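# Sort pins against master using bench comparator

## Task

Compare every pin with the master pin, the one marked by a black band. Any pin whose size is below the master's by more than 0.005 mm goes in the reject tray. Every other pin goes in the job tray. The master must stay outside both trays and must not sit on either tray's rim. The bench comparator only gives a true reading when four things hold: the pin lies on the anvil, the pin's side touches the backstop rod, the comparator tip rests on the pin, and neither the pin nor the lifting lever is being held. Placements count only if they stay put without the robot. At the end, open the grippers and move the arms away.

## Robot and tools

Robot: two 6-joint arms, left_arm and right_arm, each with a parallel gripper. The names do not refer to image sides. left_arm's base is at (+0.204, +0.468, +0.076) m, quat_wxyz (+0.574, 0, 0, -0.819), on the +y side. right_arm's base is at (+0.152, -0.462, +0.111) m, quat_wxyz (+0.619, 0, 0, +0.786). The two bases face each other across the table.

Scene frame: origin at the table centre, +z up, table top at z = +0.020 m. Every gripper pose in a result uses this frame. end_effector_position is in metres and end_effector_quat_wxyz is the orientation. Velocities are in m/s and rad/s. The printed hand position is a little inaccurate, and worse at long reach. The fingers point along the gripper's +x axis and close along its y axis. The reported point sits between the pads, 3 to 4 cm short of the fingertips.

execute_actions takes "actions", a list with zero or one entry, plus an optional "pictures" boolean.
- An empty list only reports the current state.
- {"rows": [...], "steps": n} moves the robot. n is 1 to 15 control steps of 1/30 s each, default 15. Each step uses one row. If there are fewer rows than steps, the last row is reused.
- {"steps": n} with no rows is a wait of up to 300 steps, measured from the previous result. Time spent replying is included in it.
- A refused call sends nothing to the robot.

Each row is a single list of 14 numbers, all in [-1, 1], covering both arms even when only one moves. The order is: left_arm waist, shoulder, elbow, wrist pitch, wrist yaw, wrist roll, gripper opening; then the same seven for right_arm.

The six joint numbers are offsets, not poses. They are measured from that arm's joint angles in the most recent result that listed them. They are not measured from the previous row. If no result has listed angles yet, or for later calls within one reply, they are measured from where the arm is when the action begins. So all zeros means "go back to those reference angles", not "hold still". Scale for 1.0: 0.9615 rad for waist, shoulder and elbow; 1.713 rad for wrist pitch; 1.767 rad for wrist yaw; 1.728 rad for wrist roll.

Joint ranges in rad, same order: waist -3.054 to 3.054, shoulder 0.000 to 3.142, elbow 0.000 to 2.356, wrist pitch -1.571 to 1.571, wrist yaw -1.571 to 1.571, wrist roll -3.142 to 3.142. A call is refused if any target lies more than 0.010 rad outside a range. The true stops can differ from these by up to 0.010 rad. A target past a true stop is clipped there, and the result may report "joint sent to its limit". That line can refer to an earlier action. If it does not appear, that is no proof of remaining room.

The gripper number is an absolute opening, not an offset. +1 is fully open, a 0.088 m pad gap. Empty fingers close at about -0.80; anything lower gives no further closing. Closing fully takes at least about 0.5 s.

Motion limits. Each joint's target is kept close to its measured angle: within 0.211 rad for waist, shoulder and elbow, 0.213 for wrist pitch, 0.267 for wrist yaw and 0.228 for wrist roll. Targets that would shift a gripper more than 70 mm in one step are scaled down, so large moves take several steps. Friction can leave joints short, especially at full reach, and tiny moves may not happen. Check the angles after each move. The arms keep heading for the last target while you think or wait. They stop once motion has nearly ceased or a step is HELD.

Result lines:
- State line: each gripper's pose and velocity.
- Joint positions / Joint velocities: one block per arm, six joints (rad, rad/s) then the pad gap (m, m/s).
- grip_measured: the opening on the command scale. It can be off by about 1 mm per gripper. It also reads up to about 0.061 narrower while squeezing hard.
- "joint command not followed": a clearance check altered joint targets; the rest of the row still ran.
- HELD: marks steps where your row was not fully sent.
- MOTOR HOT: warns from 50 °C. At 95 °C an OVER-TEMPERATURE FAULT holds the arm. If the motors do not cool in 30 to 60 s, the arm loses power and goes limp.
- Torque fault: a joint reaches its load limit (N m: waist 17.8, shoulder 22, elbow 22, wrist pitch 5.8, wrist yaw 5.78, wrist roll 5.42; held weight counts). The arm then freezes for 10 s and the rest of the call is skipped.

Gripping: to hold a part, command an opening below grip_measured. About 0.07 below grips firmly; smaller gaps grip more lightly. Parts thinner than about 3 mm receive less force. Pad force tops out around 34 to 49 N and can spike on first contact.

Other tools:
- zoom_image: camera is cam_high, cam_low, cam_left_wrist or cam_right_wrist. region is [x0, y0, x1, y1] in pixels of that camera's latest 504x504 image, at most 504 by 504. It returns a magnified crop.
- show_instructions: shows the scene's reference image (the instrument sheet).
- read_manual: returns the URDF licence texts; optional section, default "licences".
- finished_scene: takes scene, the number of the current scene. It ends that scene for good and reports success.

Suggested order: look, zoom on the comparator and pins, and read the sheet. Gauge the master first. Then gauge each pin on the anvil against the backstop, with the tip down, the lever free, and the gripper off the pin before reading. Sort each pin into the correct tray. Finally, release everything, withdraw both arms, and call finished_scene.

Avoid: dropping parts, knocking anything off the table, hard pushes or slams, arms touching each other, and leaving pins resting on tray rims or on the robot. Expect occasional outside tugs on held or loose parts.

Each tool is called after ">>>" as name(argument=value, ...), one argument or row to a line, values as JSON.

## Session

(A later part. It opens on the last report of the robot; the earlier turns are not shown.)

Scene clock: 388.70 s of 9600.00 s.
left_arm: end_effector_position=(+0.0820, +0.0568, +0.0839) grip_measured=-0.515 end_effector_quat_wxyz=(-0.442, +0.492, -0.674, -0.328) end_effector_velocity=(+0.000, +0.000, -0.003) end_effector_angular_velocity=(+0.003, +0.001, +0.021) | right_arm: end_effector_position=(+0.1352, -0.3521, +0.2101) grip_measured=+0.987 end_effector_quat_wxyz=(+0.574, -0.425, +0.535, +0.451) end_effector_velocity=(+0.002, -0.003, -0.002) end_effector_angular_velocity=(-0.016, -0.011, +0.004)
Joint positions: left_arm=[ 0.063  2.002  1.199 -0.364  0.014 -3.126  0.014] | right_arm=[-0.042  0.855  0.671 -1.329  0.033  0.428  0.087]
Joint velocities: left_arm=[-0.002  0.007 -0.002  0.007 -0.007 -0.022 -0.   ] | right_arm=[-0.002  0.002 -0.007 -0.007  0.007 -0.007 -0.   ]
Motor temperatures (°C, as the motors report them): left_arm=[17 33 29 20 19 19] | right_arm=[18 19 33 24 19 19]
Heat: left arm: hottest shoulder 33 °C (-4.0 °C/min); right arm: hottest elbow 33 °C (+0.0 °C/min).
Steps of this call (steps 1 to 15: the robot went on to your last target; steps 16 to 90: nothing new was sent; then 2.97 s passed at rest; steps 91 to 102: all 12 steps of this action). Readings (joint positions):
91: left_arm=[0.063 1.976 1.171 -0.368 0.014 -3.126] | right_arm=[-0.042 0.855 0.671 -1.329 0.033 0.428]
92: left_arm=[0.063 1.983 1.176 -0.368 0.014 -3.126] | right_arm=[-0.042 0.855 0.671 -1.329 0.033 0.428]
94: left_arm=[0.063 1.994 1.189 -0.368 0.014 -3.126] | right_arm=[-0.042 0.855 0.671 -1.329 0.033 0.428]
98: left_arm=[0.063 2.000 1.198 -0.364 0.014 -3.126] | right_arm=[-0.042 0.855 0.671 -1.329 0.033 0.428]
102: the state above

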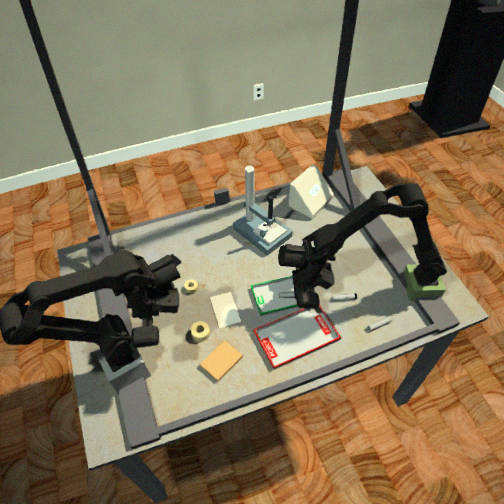

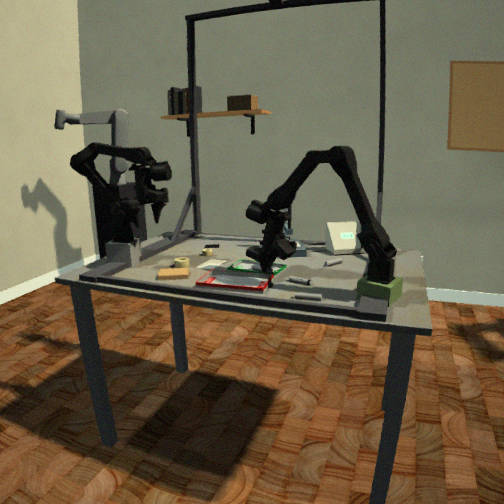

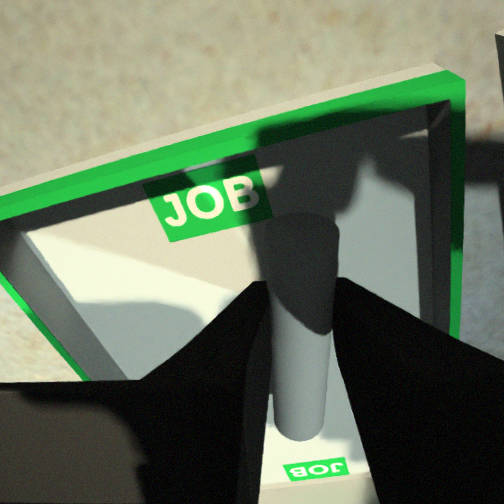

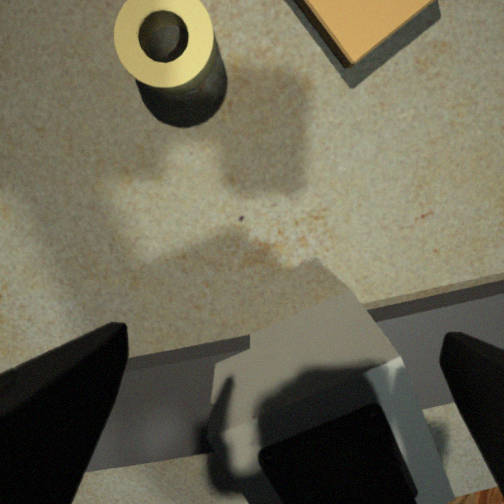

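>>> execute_actions(
  actions=[
    {"rows":[[0,0.01,0,0,0,0,-0.6,0,0,0,0,0,0,1],[0,0.01,0,0,0,0,-0.45,0,0,0,0,0,0,1],[0,0.01,0,0,0,0,-0.3,0,0,0,0,0,0,1],[0,0.01,0,0,0,0,-0.25,0,0,0,0,0,0,1],[0,0.01,0,0,0,0,-0.25,0,0,0,0,0,0,1],[0,0.01,0,0,0,0,-0.25,0,0,0,0,0,0,1],[0,-0.05,0,-0.02,0,0,-0.25,0,0,0,0,0,0,1],[0,-0.1,0,-0.04,0,0,-0.25,0,0,0,0,0,0,1],[0,-0.18,0,-0.08,0,0,-0.25,0,0,0,0,0,0,1]],"steps":15},
  ],
)

>>> execute_actions(
  actions=[
    {"rows":[[0,-0.15,-0.1,0,0,0,-0.1,0,0,0,0,0,0,1],[0.05,-0.25,-0.25,0,0,0,-0.1,0,0,0,0,0,0,1],[0.1,-0.35,-0.4,0,0,0,-0.1,0,0,0,0,0,0,1],[0.2,-0.45,-0.55,0,0,0.1,-0.1,0,0,0,0,0,0,1],[0.58,-0.57,-0.707,0.045,0,0.16,-0.1,0,0,0,0,0,0,1]],"steps":15},
  ],
  pictures=false,
)

>>> execute_actions(
  actions=[
    {"steps":20},
  ],
)

Scene clock: 406.90 s of 9600.00 s.
left_arm: end_effector_position=(+0.0850, +0.0669, +0.1467) grip_measured=-0.255 end_effector_quat_wxyz=(-0.422, +0.503, -0.687, -0.312) end_effector_velocity=(+0.003, +0.010, +0.070) end_effector_angular_velocity=(-0.092, +0.024, +0.007) | right_arm: end_effector_position=(+0.1352, -0.3521, +0.2101) grip_measured=+0.987 end_effector_quat_wxyz=(+0.574, -0.425, +0.535, +0.451) end_effector_velocity=(+0.002, -0.005, -0.001) end_effector_angular_velocity=(-0.020, -0.012, +0.004)
Joint positions: left_arm=[ 0.063  1.825  1.206 -0.486  0.014 -3.126  0.027] | right_arm=[-0.042  0.855  0.671 -1.329  0.033  0.428  0.087]
Joint velocities: left_arm=[-0.002 -0.188  0.017 -0.11  -0.007 -0.007  0.002] | right_arm=[-0.002 -0.002 -0.002 -0.022  0.007 -0.007 -0.   ]
Motor temperatures (°C, as the motors report them): left_arm=[17 33 29 20 19 19] | right_arm=[18 19 33 24 19 19]
Heat: left arm: hottest shoulder 33 °C (-1.0 °C/min); right arm: hottest elbow 33 °C (+0.0 °C/min).
Steps of this call (steps 1 to 15: the robot went on to your last target; steps 16 to 90: nothing new was sent; then 14.70 s passed at rest; steps 91 to 105: all 15 steps of this action). Readings (joint positions):
91: left_arm=[0.063 2.002 1.199 -0.364 0.014 -3.126] | right_arm=[-0.042 0.855 0.671 -1.329 0.033 0.428]
92: left_arm=[0.063 2.002 1.199 -0.364 0.014 -3.126] | right_arm=[-0.042 0.855 0.671 -1.329 0.033 0.428]
94: left_arm=[0.063 2.002 1.199 -0.364 0.014 -3.126] | right_arm=[-0.042 0.855 0.671 -1.329 0.033 0.428]
98: left_arm=[0.063 1.986 1.199 -0.384 0.014 -3.126] | right_arm=[-0.042 0.855 0.671 -1.329 0.033 0.428]
105: the state above

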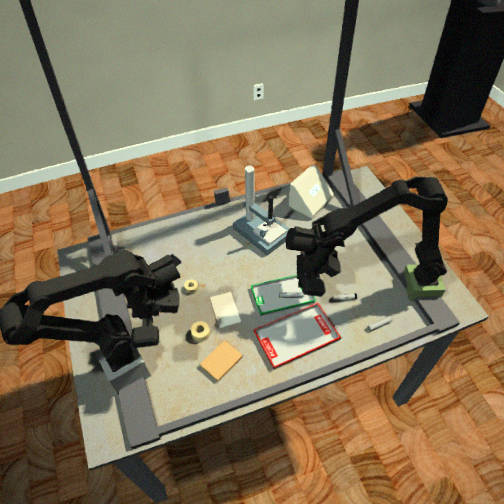

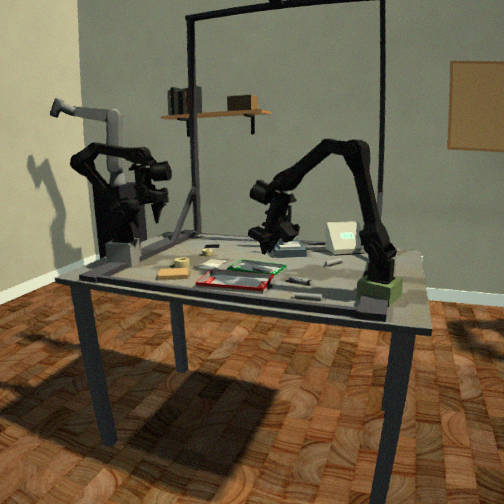

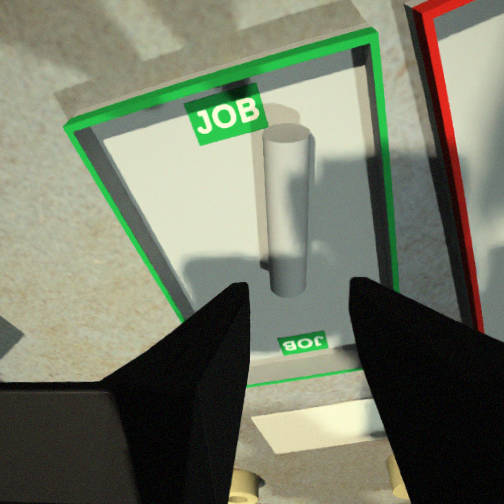

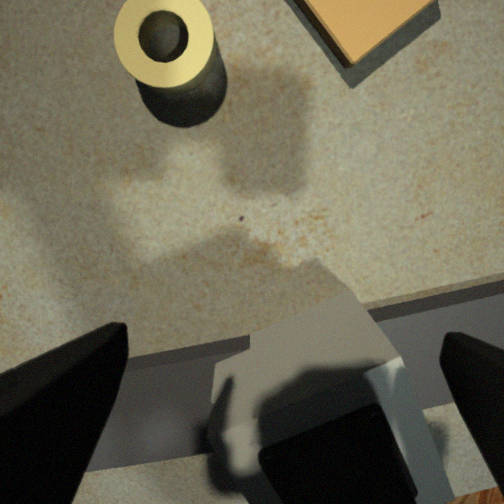

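Scene clock: 407.40 s of 9600.00 s.
left_arm: end_effector_position=(+0.2668, +0.2214, +0.1101) grip_measured=-0.103 end_effector_quat_wxyz=(-0.423, +0.604, -0.571, -0.361) end_effector_velocity=(+0.018, +0.161, -0.143) end_effector_angular_velocity=(+0.464, +0.087, +0.164) | right_arm: end_effector_position=(+0.1352, -0.3521, +0.2101) grip_measured=+0.987 end_effector_quat_wxyz=(+0.574, -0.425, +0.535, +0.451) end_effector_velocity=(-0.001, +0.001, -0.000) end_effector_angular_velocity=(+0.006, +0.008, +0.005)
Joint positions: left_arm=[ 0.601  1.296  0.548 -0.419  0.012 -2.86   0.034] | right_arm=[-0.042  0.855  0.671 -1.329  0.033  0.428  0.087]
Joint velocities: left_arm=[ 0.222 -0.002 -0.466 -0.007 -0.007  0.066 -0.   ] | right_arm=[-0.002 -0.002 -0.002  0.007 -0.007 -0.007 -0.   ]
Motor temperatures (°C, as the motors report them): left_arm=[17 33 29 20 19 19] | right_arm=[18 19 33 24 19 19]
Heat: left arm: hottest shoulder 33 °C (-1.0 °C/min); right arm: hottest elbow 33 °C (+0.0 °C/min).
Steps of this call (steps 1 to 15: all 15 steps of this action). Readings (joint positions):
1: left_arm=[0.063 1.797 1.191 -0.478 0.014 -3.126] | right_arm=[-0.042 0.855 0.671 -1.329 0.033 0.428]
2: left_arm=[0.066 1.755 1.143 -0.472 0.014 -3.126] | right_arm=[-0.042 0.855 0.671 -1.329 0.033 0.428]
4: left_arm=[0.111 1.636 1.021 -0.495 0.018 -3.092] | right_arm=[-0.042 0.855 0.671 -1.329 0.033 0.428]
8: left_arm=[0.335 1.416 0.814 -0.430 0.017 -2.920] | right_arm=[-0.042 0.855 0.671 -1.329 0.033 0.428]
15: the state above

Scene clock: 408.07 s of 9600.00 s.
left_arm: end_effector_position=(+0.2701, +0.2242, +0.1098) grip_measured=-0.102 end_effector_quat_wxyz=(-0.420, +0.609, -0.568, -0.360) end_effector_velocity=(-0.001, +0.002, -0.001) end_effector_angular_velocity=(+0.007, +0.004, +0.016) | right_arm: end_effector_position=(+0.1352, -0.3521, +0.2101) grip_measured=+0.987 end_effector_quat_wxyz=(+0.574, -0.425, +0.535, +0.451) end_effector_velocity=(-0.001, -0.002, -0.001) end_effector_angular_velocity=(-0.008, +0.006, -0.004)
Joint positions: left_arm=[ 0.617  1.282  0.534 -0.41   0.012 -2.854  0.034] | right_arm=[-0.042  0.855  0.671 -1.329  0.033  0.428  0.087]
Joint velocities: left_arm=[-0.007 -0.002 -0.002 -0.007 -0.007 -0.022  0.   ] | right_arm=[ 0.002 -0.002 -0.002 -0.007 -0.007  0.007 -0.   ]
Motor temperatures (°C, as the motors report them): left_arm=[17 33 29 20 19 19] | right_arm=[18 19 33 24 19 19]
Heat: left arm: hottest shoulder 33 °C (-1.0 °C/min); right arm: hottest elbow 33 °C (+0.0 °C/min).
Steps of this call (steps 1 to 20: the robot went on to your last target). Readings (joint positions):
1: left_arm=[0.607 1.295 0.538 -0.419 0.012 -2.858] | right_arm=[-0.042 0.855 0.671 -1.329 0.033 0.428]
2: left_arm=[0.610 1.293 0.534 -0.417 0.012 -2.857] | right_arm=[-0.042 0.855 0.671 -1.329 0.033 0.428]
4: left_arm=[0.614 1.286 0.534 -0.411 0.012 -2.855] | right_arm=[-0.042 0.855 0.671 -1.329 0.033 0.428]
8: left_arm=[0.616 1.282 0.534 -0.410 0.012 -2.854] | right_arm=[-0.042 0.855 0.671 -1.329 0.033 0.428]
20: the state above

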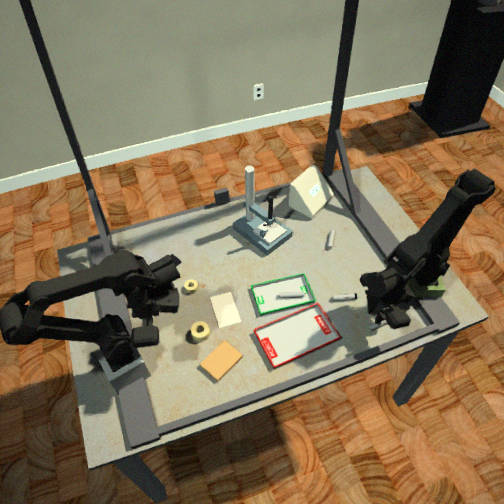

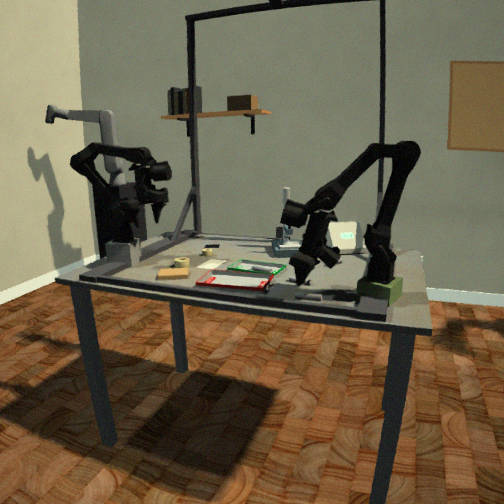

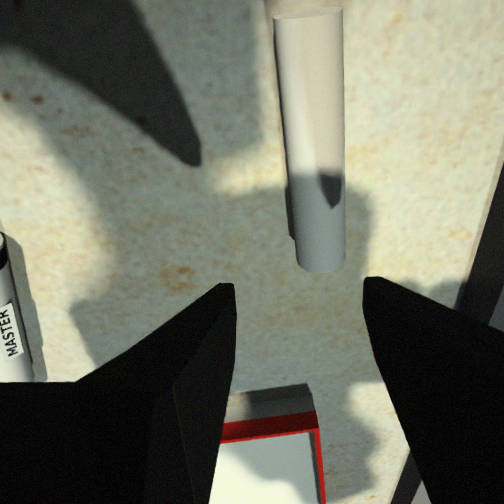

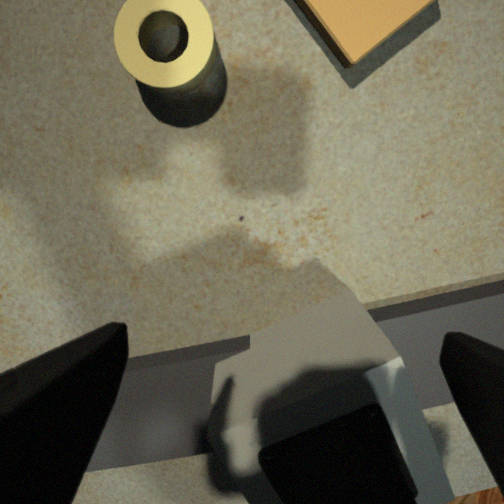

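>>> execute_actions(
  actions=[
    {"rows":[[0.03,-0.15,-0.1,-0.02,0,-0.04,-0.1,0,0,0,0,0,0,1],[0.03,-0.29,-0.24,-0.04,0,-0.04,-0.1,0,0,0,0,0,0,1]],"steps":15},
  ],
)

Scene clock: 417.30 s of 9600.00 s.
left_arm: end_effector_position=(+0.2581, +0.2858, +0.0903) grip_measured=-0.102 end_effector_quat_wxyz=(-0.399, +0.625, -0.547, -0.388) end_effector_velocity=(+0.000, +0.001, +0.002) end_effector_angular_velocity=(-0.007, -0.000, +0.021) | right_arm: end_effector_position=(+0.1352, -0.3521, +0.2101) grip_measured=+0.987 end_effector_quat_wxyz=(+0.574, -0.425, +0.535, +0.451) end_effector_velocity=(-0.003, -0.003, -0.001) end_effector_angular_velocity=(-0.012, +0.019, +0.021)
Joint positions: left_arm=[ 0.642  1.008  0.312 -0.477  0.012 -2.918  0.034] | right_arm=[-0.042  0.855  0.671 -1.329  0.033  0.428  0.087]
Joint velocities: left_arm=[-0.002 -0.017 -0.002 -0.007 -0.007 -0.022 -0.   ] | right_arm=[-0.002 -0.002 -0.002 -0.007 -0.022 -0.022  0.   ]
Motor temperatures (°C, as the motors report them): left_arm=[17 32 29 20 19 19] | right_arm=[18 19 33 24 19 19]
Heat: left arm: hottest shoulder 32 °C (+0.0 °C/min); right arm: hottest elbow 33 °C (+0.0 °C/min).
Steps of this call (steps 1 to 15: the robot went on to your last target; steps 16 to 90: nothing new was sent; then 5.73 s passed at rest; steps 91 to 105: all 15 steps of this action). Readings (joint positions):
91: left_arm=[0.621 1.258 0.519 -0.407 0.012 -2.867] | right_arm=[-0.042 0.855 0.671 -1.329 0.033 0.428]
92: left_arm=[0.628 1.207 0.476 -0.411 0.012 -2.883] | right_arm=[-0.042 0.855 0.671 -1.329 0.033 0.428]
94: left_arm=[0.638 1.079 0.385 -0.467 0.012 -2.902] | right_arm=[-0.042 0.855 0.671 -1.329 0.033 0.428]
98: left_arm=[0.641 1.023 0.313 -0.477 0.012 -2.915] | right_arm=[-0.042 0.855 0.671 -1.329 0.033 0.428]
105: the state above

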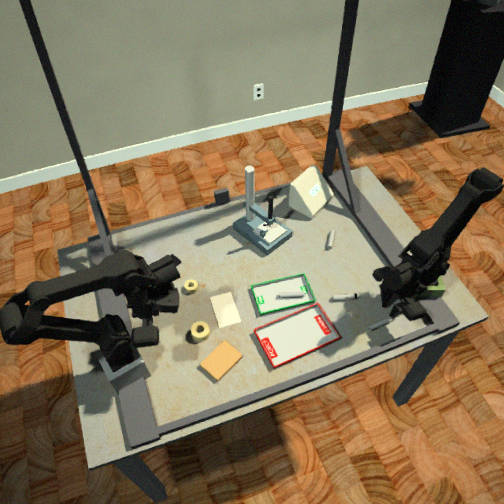

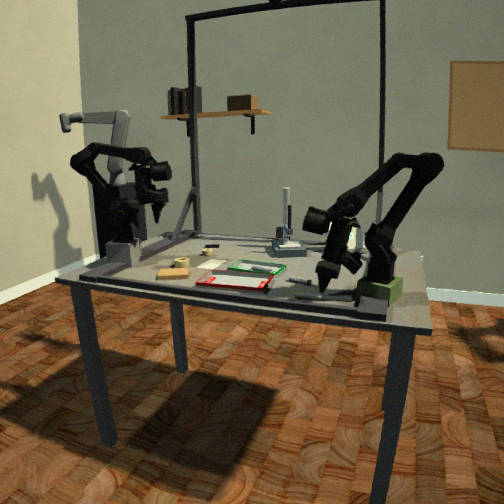

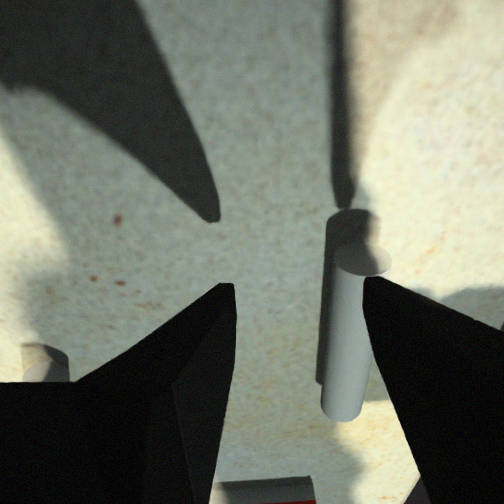

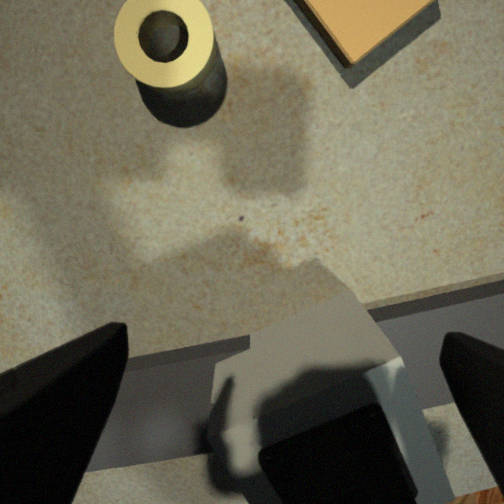

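>>> execute_actions(
  actions=[
    {"rows":[[0.125,0.03,0.04,0,0,0.04,-0.1,0,0,0,0,0,0,1]],"steps":15},
  ],
)

Scene clock: 421.67 s of 9600.00 s.
left_arm: end_effector_position=(+0.2813, +0.2869, +0.0951) grip_measured=-0.102 end_effector_quat_wxyz=(-0.396, +0.644, -0.523, -0.393) end_effector_velocity=(+0.001, +0.002, -0.001) end_effector_angular_velocity=(+0.008, -0.001, +0.012) | right_arm: end_effector_position=(+0.1352, -0.3521, +0.2101) grip_measured=+0.987 end_effector_quat_wxyz=(+0.574, -0.425, +0.535, +0.451) end_effector_velocity=(+0.000, -0.004, +0.001) end_effector_angular_velocity=(-0.018, +0.003, +0.005)
Joint positions: left_arm=[ 0.759  1.033  0.342 -0.478  0.014 -2.854  0.034] | right_arm=[-0.042  0.855  0.671 -1.329  0.033  0.428  0.087]
Joint velocities: left_arm=[ 0.002 -0.002 -0.002 -0.007 -0.007 -0.007 -0.   ] | right_arm=[-0.002 -0.002  0.002 -0.022 -0.007 -0.007 -0.   ]
Motor temperatures (°C, as the motors report them): left_arm=[17 31 29 20 19 19] | right_arm=[18 19 33 24 19 19]
Heat: left arm: hottest shoulder 31 °C (-1.0 °C/min); right arm: hottest elbow 33 °C (+0.0 °C/min).
Steps of this call (steps 1 to 15: the robot went on to your last target; steps 16 to 90: nothing new was sent; then 0.87 s passed at rest; steps 91 to 105: all 15 steps of this action). Readings (joint positions):
91: left_arm=[0.664 1.012 0.316 -0.478 0.017 -2.905] | right_arm=[-0.042 0.855 0.671 -1.329 0.033 0.428]
92: left_arm=[0.699 1.019 0.321 -0.478 0.015 -2.889] | right_arm=[-0.042 0.855 0.671 -1.329 0.033 0.428]
94: left_arm=[0.736 1.028 0.333 -0.478 0.014 -2.870] | right_arm=[-0.042 0.855 0.671 -1.329 0.033 0.428]
98: left_arm=[0.755 1.032 0.342 -0.478 0.014 -2.857] | right_arm=[-0.042 0.855 0.671 -1.329 0.033 0.428]
105: the state above

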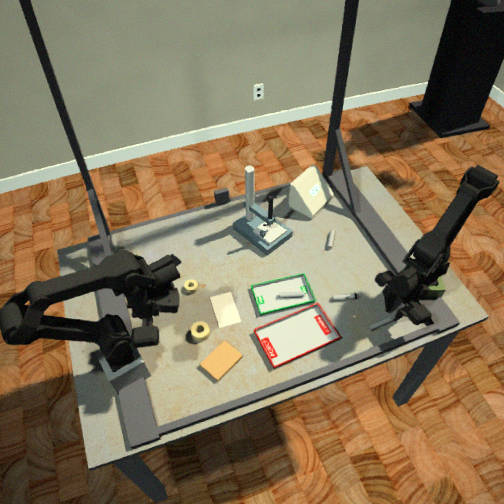

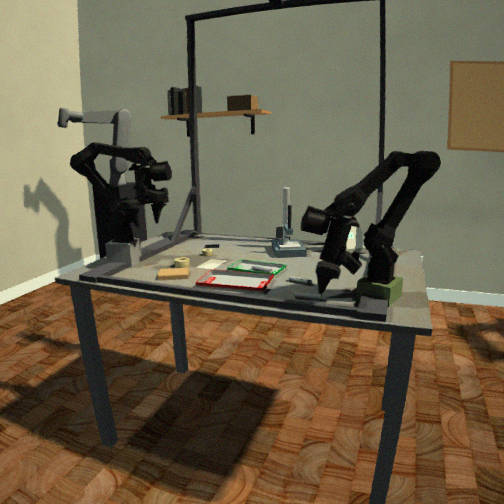

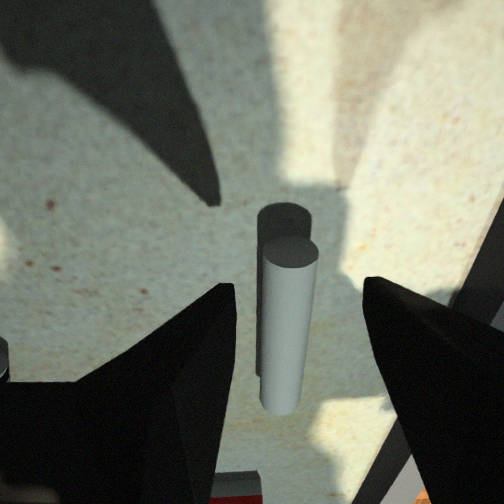

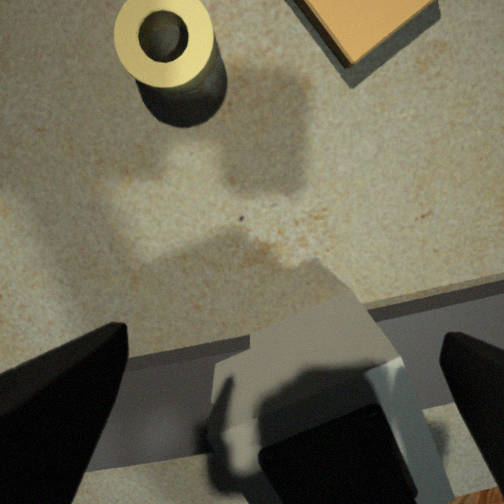

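>>> execute_actions(
  actions=[
    {"rows":[[-0.015,0.06,0,0.03,0,0.035,-0.12,0,0,0,0,0,0,1],[-0.015,0.12,-0.015,0.07,0,0.035,-0.12,0,0,0,0,0,0,1],[-0.015,0.12,-0.015,0.07,0,0.035,-0.12,0,0,0,0,0,0,1],[-0.015,0.16,-0.028,0.098,0,0.035,-0.15,0,0,0,0,0,0,1]],"steps":15},
  ],
)

Scene clock: 431.47 s of 9600.00 s.
left_arm: end_effector_position=(+0.2844, +0.2743, +0.0760) grip_measured=-0.148 end_effector_quat_wxyz=(-0.416, +0.629, -0.537, -0.378) end_effector_velocity=(-0.002, +0.002, -0.002) end_effector_angular_velocity=(+0.010, +0.008, -0.012) | right_arm: end_effector_position=(+0.1352, -0.3521, +0.2101) grip_measured=+0.987 end_effector_quat_wxyz=(+0.574, -0.425, +0.535, +0.451) end_effector_velocity=(-0.000, -0.002, -0.000) end_effector_angular_velocity=(-0.004, +0.006, +0.005)
Joint positions: left_arm=[ 0.748  1.181  0.323 -0.315  0.014 -2.799  0.032] | right_arm=[-0.042  0.855  0.671 -1.329  0.033  0.428  0.087]
Joint velocities: left_arm=[-0.002  0.002 -0.002 -0.007  0.007  0.007 -0.   ] | right_arm=[-0.002 -0.007 -0.002 -0.007 -0.007 -0.007 -0.   ]
Motor temperatures (°C, as the motors report them): left_arm=[17 30 29 20 19 19] | right_arm=[18 19 33 23 19 19]
Heat: left arm: hottest shoulder 30 °C (-2.0 °C/min); right arm: hottest elbow 33 °C (+0.0 °C/min).
Steps of this call (steps 1 to 15: the robot went on to your last target; steps 16 to 90: nothing new was sent; then 6.30 s passed at rest; steps 91 to 105: all 15 steps of this action). Readings (joint positions):
91: left_arm=[0.757 1.043 0.342 -0.470 0.014 -2.840] | right_arm=[-0.042 0.855 0.671 -1.329 0.033 0.428]
92: left_arm=[0.754 1.067 0.341 -0.440 0.014 -2.825] | right_arm=[-0.042 0.855 0.671 -1.329 0.033 0.428]
94: left_arm=[0.751 1.123 0.339 -0.379 0.014 -2.811] | right_arm=[-0.042 0.855 0.671 -1.329 0.033 0.428]
98: left_arm=[0.748 1.174 0.325 -0.329 0.014 -2.801] | right_arm=[-0.042 0.855 0.671 -1.329 0.033 0.428]
105: the state above

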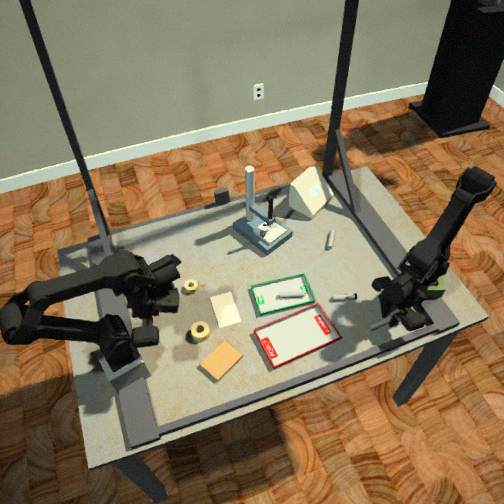

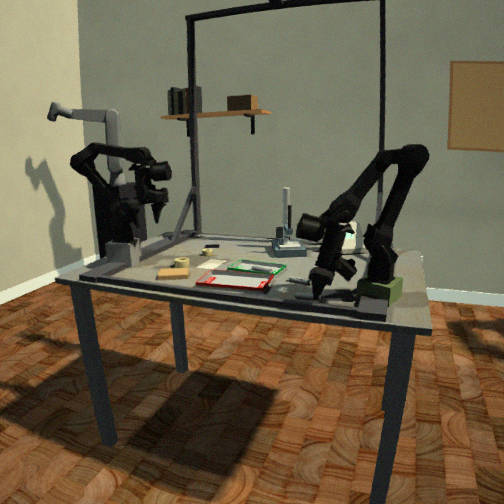

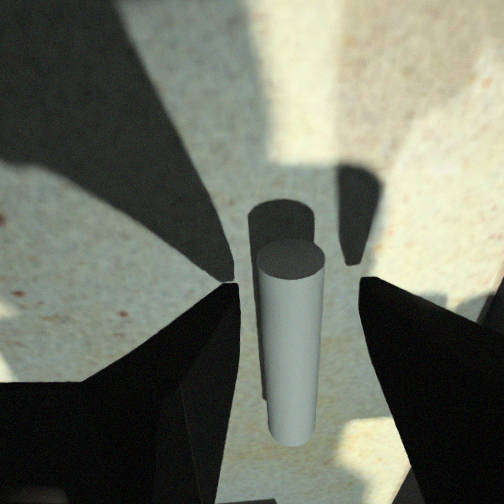

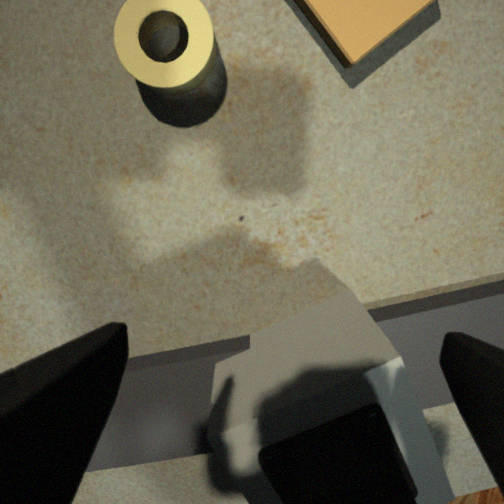

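>>> execute_actions(
  actions=[
    {"rows":[[-0.008,0.02,0.03,0,0,0,-0.15,0,0,0,0,0,0,1],[-0.008,0.04,0.045,0,0,0,-0.15,0,0,0,0,0,0,1],[-0.008,0.07,0.045,0.008,0,0,-0.15,0,0,0,0,0,0,1]],"steps":15},
  ],
)

Scene clock: 435.87 s of 9600.00 s.
left_arm: end_effector_position=(+0.2865, +0.2669, +0.0747) grip_measured=-0.148 end_effector_quat_wxyz=(-0.420, +0.623, -0.537, -0.383) end_effector_velocity=(-0.001, +0.001, -0.000) end_effector_angular_velocity=(+0.010, -0.006, -0.011) | right_arm: end_effector_position=(+0.1352, -0.3521, +0.2101) grip_measured=+0.987 end_effector_quat_wxyz=(+0.574, -0.425, +0.535, +0.451) end_effector_velocity=(-0.001, +0.001, -0.001) end_effector_angular_velocity=(+0.001, +0.007, +0.005)
Joint positions: left_arm=[ 0.744  1.244  0.357 -0.304  0.014 -2.799  0.032] | right_arm=[-0.042  0.855  0.671 -1.329  0.033  0.428  0.087]
Joint velocities: left_arm=[-0.007  0.002  0.002 -0.007 -0.007  0.007  0.   ] | right_arm=[-0.002  0.002 -0.002  0.007 -0.007 -0.007 -0.   ]
Motor temperatures (°C, as the motors report them): left_arm=[17 30 29 20 19 19] | right_arm=[18 19 33 23 19 19]
Heat: left arm: hottest shoulder 30 °C (-2.0 °C/min); right arm: hottest elbow 33 °C (+0.0 °C/min).
Steps of this call (steps 1 to 15: the robot went on to your last target; steps 16 to 90: nothing new was sent; then 0.90 s passed at rest; steps 91 to 105: all 15 steps of this action). Readings (joint positions):
91: left_arm=[0.747 1.185 0.325 -0.314 0.014 -2.799] | right_arm=[-0.042 0.855 0.671 -1.329 0.033 0.428]
92: left_arm=[0.746 1.192 0.331 -0.314 0.014 -2.799] | right_arm=[-0.042 0.855 0.671 -1.329 0.033 0.428]
94: left_arm=[0.744 1.220 0.346 -0.309 0.014 -2.799] | right_arm=[-0.042 0.855 0.671 -1.329 0.033 0.428]
98: left_arm=[0.744 1.240 0.357 -0.305 0.014 -2.799] | right_arm=[-0.042 0.855 0.671 -1.329 0.033 0.428]
105: the state above

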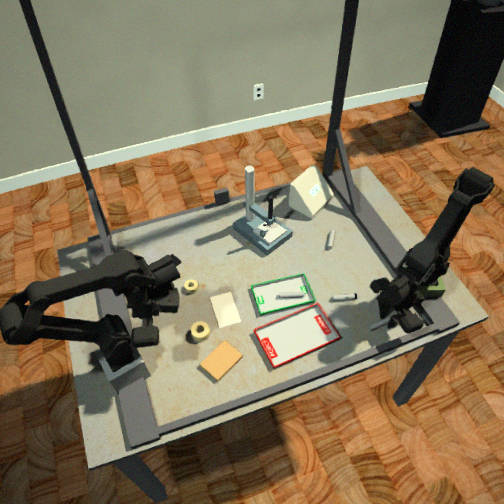

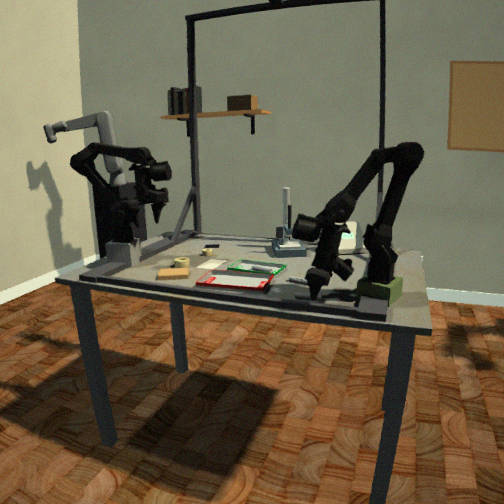

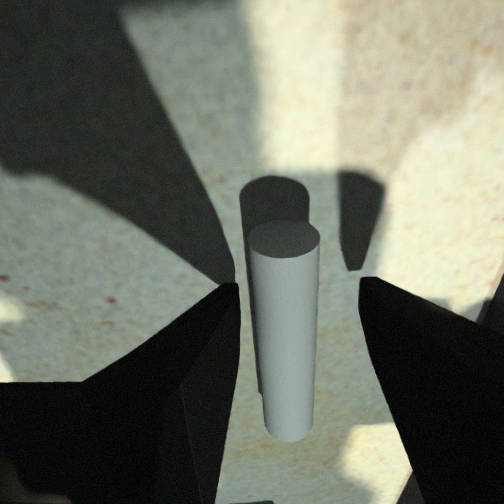

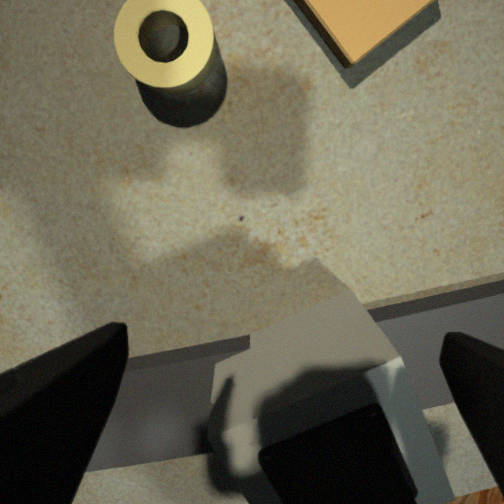

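>>> execute_actions(
  actions=[
    {"rows":[[0,0.015,0,0.008,0,0,-0.2,0,0,0,0,0,0,1],[0,0.02,0,0.012,0,0,-0.25,0,0,0,0,0,0,1],[0,0.02,0,0.012,0,0,-0.3,0,0,0,0,0,0,1],[0,0.02,0,0.012,0,0,-0.35,0,0,0,0,0,0,1],[0,0.02,0,0.012,0,0,-0.4,0,0,0,0,0,0,1],[0,0.02,0,0.012,0,0,-0.45,0,0,0,0,0,0,1],[0,0.02,0,0.012,0,0,-0.5,0,0,0,0,0,0,1],[0,0.02,0,0.012,0,0,-0.6,0,0,0,0,0,0,1],[0,0.02,0,0.012,0,0,-0.8,0,0,0,0,0,0,1]],"steps":15},
  ],
)

Scene clock: 441.73 s of 9600.00 s.
left_arm: end_effector_position=(+0.2875, +0.2646, +0.0735) grip_measured=-0.521 end_effector_quat_wxyz=(-0.419, +0.625, -0.537, -0.381) end_effector_velocity=(-0.000, +0.002, -0.001) end_effector_angular_velocity=(+0.008, -0.001, +0.007) | right_arm: end_effector_position=(+0.1352, -0.3521, +0.2101) grip_measured=+0.987 end_effector_quat_wxyz=(+0.574, -0.425, +0.535, +0.451) end_effector_velocity=(-0.001, +0.001, -0.001) end_effector_angular_velocity=(+0.001, +0.007, +0.005)
Joint positions: left_arm=[ 0.744  1.257  0.357 -0.285  0.014 -2.799  0.013] | right_arm=[-0.042  0.855  0.671 -1.329  0.033  0.428  0.087]
Joint velocities: left_arm=[-0.002 -0.002 -0.002 -0.007 -0.007 -0.007 -0.   ] | right_arm=[-0.002  0.002 -0.002  0.007 -0.007 -0.007  0.   ]
Motor temperatures (°C, as the motors report them): left_arm=[17 29 29 20 19 19] | right_arm=[18 19 33 23 19 19]
Heat: left arm: hottest shoulder 29 °C (-4.0 °C/min); right arm: hottest elbow 33 °C (+0.0 °C/min).
Steps of this call (steps 1 to 15: the robot went on to your last target; steps 16 to 90: nothing new was sent; then 2.37 s passed at rest; steps 91 to 105: all 15 steps of this action). Readings (joint positions):
91: left_arm=[0.744 1.246 0.357 -0.302 0.014 -2.799] | right_arm=[-0.042 0.855 0.671 -1.329 0.033 0.428]
92: left_arm=[0.744 1.249 0.357 -0.297 0.014 -2.799] | right_arm=[-0.042 0.855 0.671 -1.329 0.033 0.428]
94: left_arm=[0.744 1.255 0.357 -0.291 0.014 -2.799] | right_arm=[-0.042 0.855 0.671 -1.329 0.033 0.428]
98: left_arm=[0.744 1.257 0.357 -0.288 0.014 -2.799] | right_arm=[-0.042 0.855 0.671 -1.329 0.033 0.428]
105: the state above

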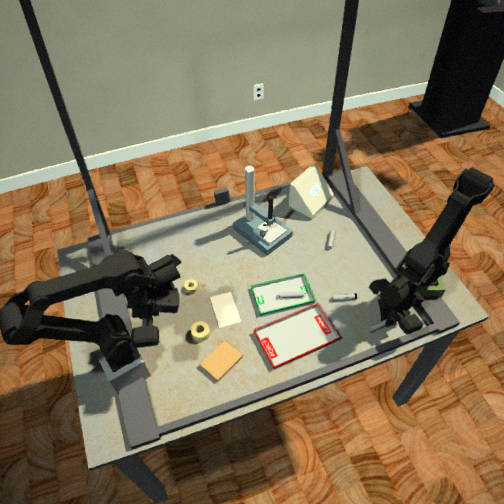

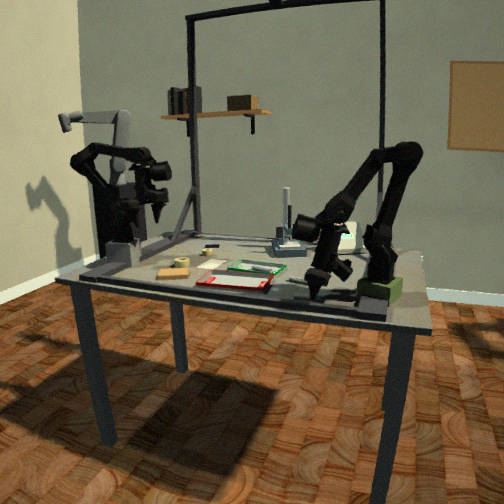

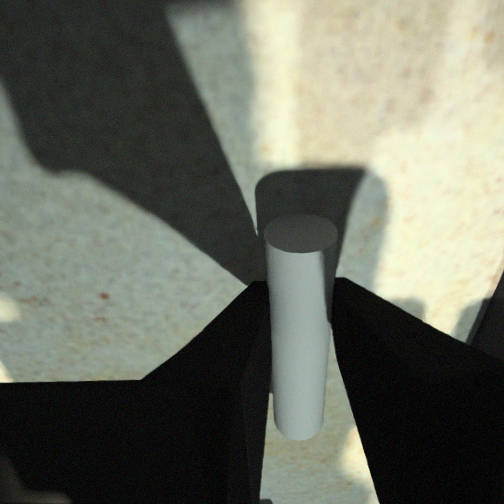

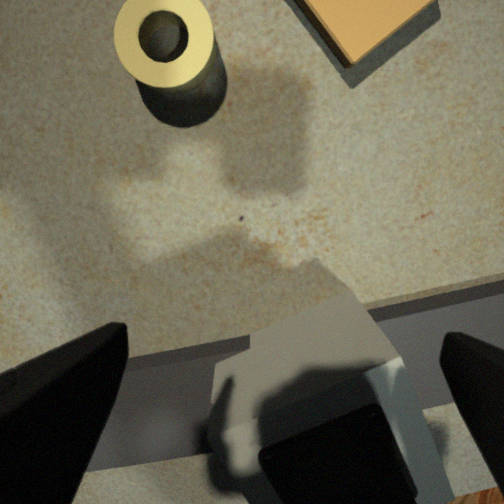

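>>> execute_actions(
  actions=[
    {"rows":[[0,-0.08,0,-0.04,0,0,-0.8,0,0,0,0,0,0,1],[0,-0.16,0.02,-0.09,0,0,-0.8,0,0,0,0,0,0,1],[0,-0.16,0.08,-0.12,0,0,-0.8,0,0,0,0,0,0,1],[0,-0.1,0.2,-0.16,0,0,-0.8,0,0,0,0,0,0,1],[-0.1,-0.06,0.28,-0.18,0,0,-0.8,0,0,0,0,0,0,1],[-0.3,-0.06,0.28,-0.18,0,0,-0.8,0,0,0,0,0,0,1],[-0.9,0,0.35,-0.19,0,-0.016,-0.8,0,0,0,0,0,0,1]],"steps":15},
  ],
  pictures=false,
)

>>> execute_actions(
  actions=[
    {"steps":25},
  ],
  pictures=false,
)

Scene clock: 451.90 s of 9600.00 s.
left_arm: end_effector_position=(+0.1386, +0.2147, +0.1494) grip_measured=-0.521 end_effector_quat_wxyz=(-0.510, +0.433, -0.706, -0.231) end_effector_velocity=(-0.484, +0.131, -0.026) end_effector_angular_velocity=(+0.105, -0.033, -1.884) | right_arm: end_effector_position=(+0.1352, -0.3521, +0.2101) grip_measured=+0.987 end_effector_quat_wxyz=(+0.574, -0.425, +0.535, +0.451) end_effector_velocity=(+0.002, -0.005, -0.001) end_effector_angular_velocity=(-0.025, -0.012, -0.010)
Joint positions: left_arm=[ 0.098  1.253  0.691 -0.608  0.009 -2.82   0.013] | right_arm=[-0.042  0.855  0.671 -1.329  0.033  0.428  0.087]
Joint velocities: left_arm=[-1.927  0.1   -0.002 -0.007 -0.022 -0.037 -0.   ] | right_arm=[-0.002  0.002 -0.002 -0.022  0.007  0.007 -0.   ]
Motor temperatures (°C, as the motors report them): left_arm=[17 29 29 20 19 19] | right_arm=[18 19 33 23 19 19]
Heat: left arm: hottest shoulder 29 °C (-4.1 °C/min); right arm: hottest elbow 33 °C (+0.0 °C/min).
Steps of this call (steps 1 to 15: the robot went on to your last target; steps 16 to 90: nothing new was sent; then 6.67 s passed at rest; steps 91 to 105: all 15 steps of this action). Readings (joint positions):
91: left_arm=[0.744 1.246 0.357 -0.295 0.014 -2.799] | right_arm=[-0.042 0.855 0.671 -1.329 0.033 0.428]
92: left_arm=[0.744 1.217 0.359 -0.336 0.014 -2.799] | right_arm=[-0.042 0.855 0.671 -1.329 0.033 0.428]
94: left_arm=[0.744 1.165 0.397 -0.461 0.014 -2.799] | right_arm=[-0.042 0.855 0.671 -1.329 0.033 0.428]
98: left_arm=[0.553 1.217 0.601 -0.560 0.004 -2.808] | right_arm=[-0.042 0.855 0.671 -1.329 0.033 0.428]
105: the state above

Scene clock: 452.73 s of 9600.00 s.
left_arm: end_effector_position=(+0.0844, +0.2358, +0.1485) grip_measured=-0.521 end_effector_quat_wxyz=(-0.531, +0.350, -0.751, -0.178) end_effector_velocity=(+0.008, -0.002, -0.001) end_effector_angular_velocity=(-0.010, -0.036, +0.015) | right_arm: end_effector_position=(+0.1352, -0.3521, +0.2101) grip_measured=+0.987 end_effector_quat_wxyz=(+0.574, -0.425, +0.535, +0.451) end_effector_velocity=(-0.000, -0.002, -0.001) end_effector_angular_velocity=(-0.009, +0.004, +0.020)
Joint positions: left_arm=[-0.118  1.256  0.691 -0.61   0.019 -2.821  0.013] | right_arm=[-0.042  0.855  0.671 -1.329  0.033  0.428  0.087]
Joint velocities: left_arm=[ 0.007 -0.002 -0.002 -0.007 -0.037  0.007 -0.   ] | right_arm=[-0.002 -0.002 -0.002 -0.007 -0.007 -0.022 -0.   ]
Motor temperatures (°C, as the motors report them): left_arm=[17 29 29 20 19 19] | right_arm=[18 19 33 23 19 19]
Heat: left arm: hottest shoulder 29 °C (-4.1 °C/min); right arm: hottest elbow 33 °C (+0.0 °C/min).
Steps of this call (steps 1 to 25: the robot went on to your last target). Readings (joint positions):
1: left_arm=[0.034 1.256 0.691 -0.608 0.009 -2.820] | right_arm=[-0.042 0.855 0.671 -1.329 0.033 0.428]
2: left_arm=[-0.023 1.256 0.691 -0.608 0.015 -2.821] | right_arm=[-0.042 0.855 0.671 -1.329 0.033 0.428]
4: left_arm=[-0.087 1.256 0.691 -0.608 0.019 -2.821] | right_arm=[-0.042 0.855 0.671 -1.329 0.033 0.428]
8: left_arm=[-0.114 1.256 0.691 -0.610 0.019 -2.821] | right_arm=[-0.042 0.855 0.671 -1.329 0.033 0.428]
25: the state above


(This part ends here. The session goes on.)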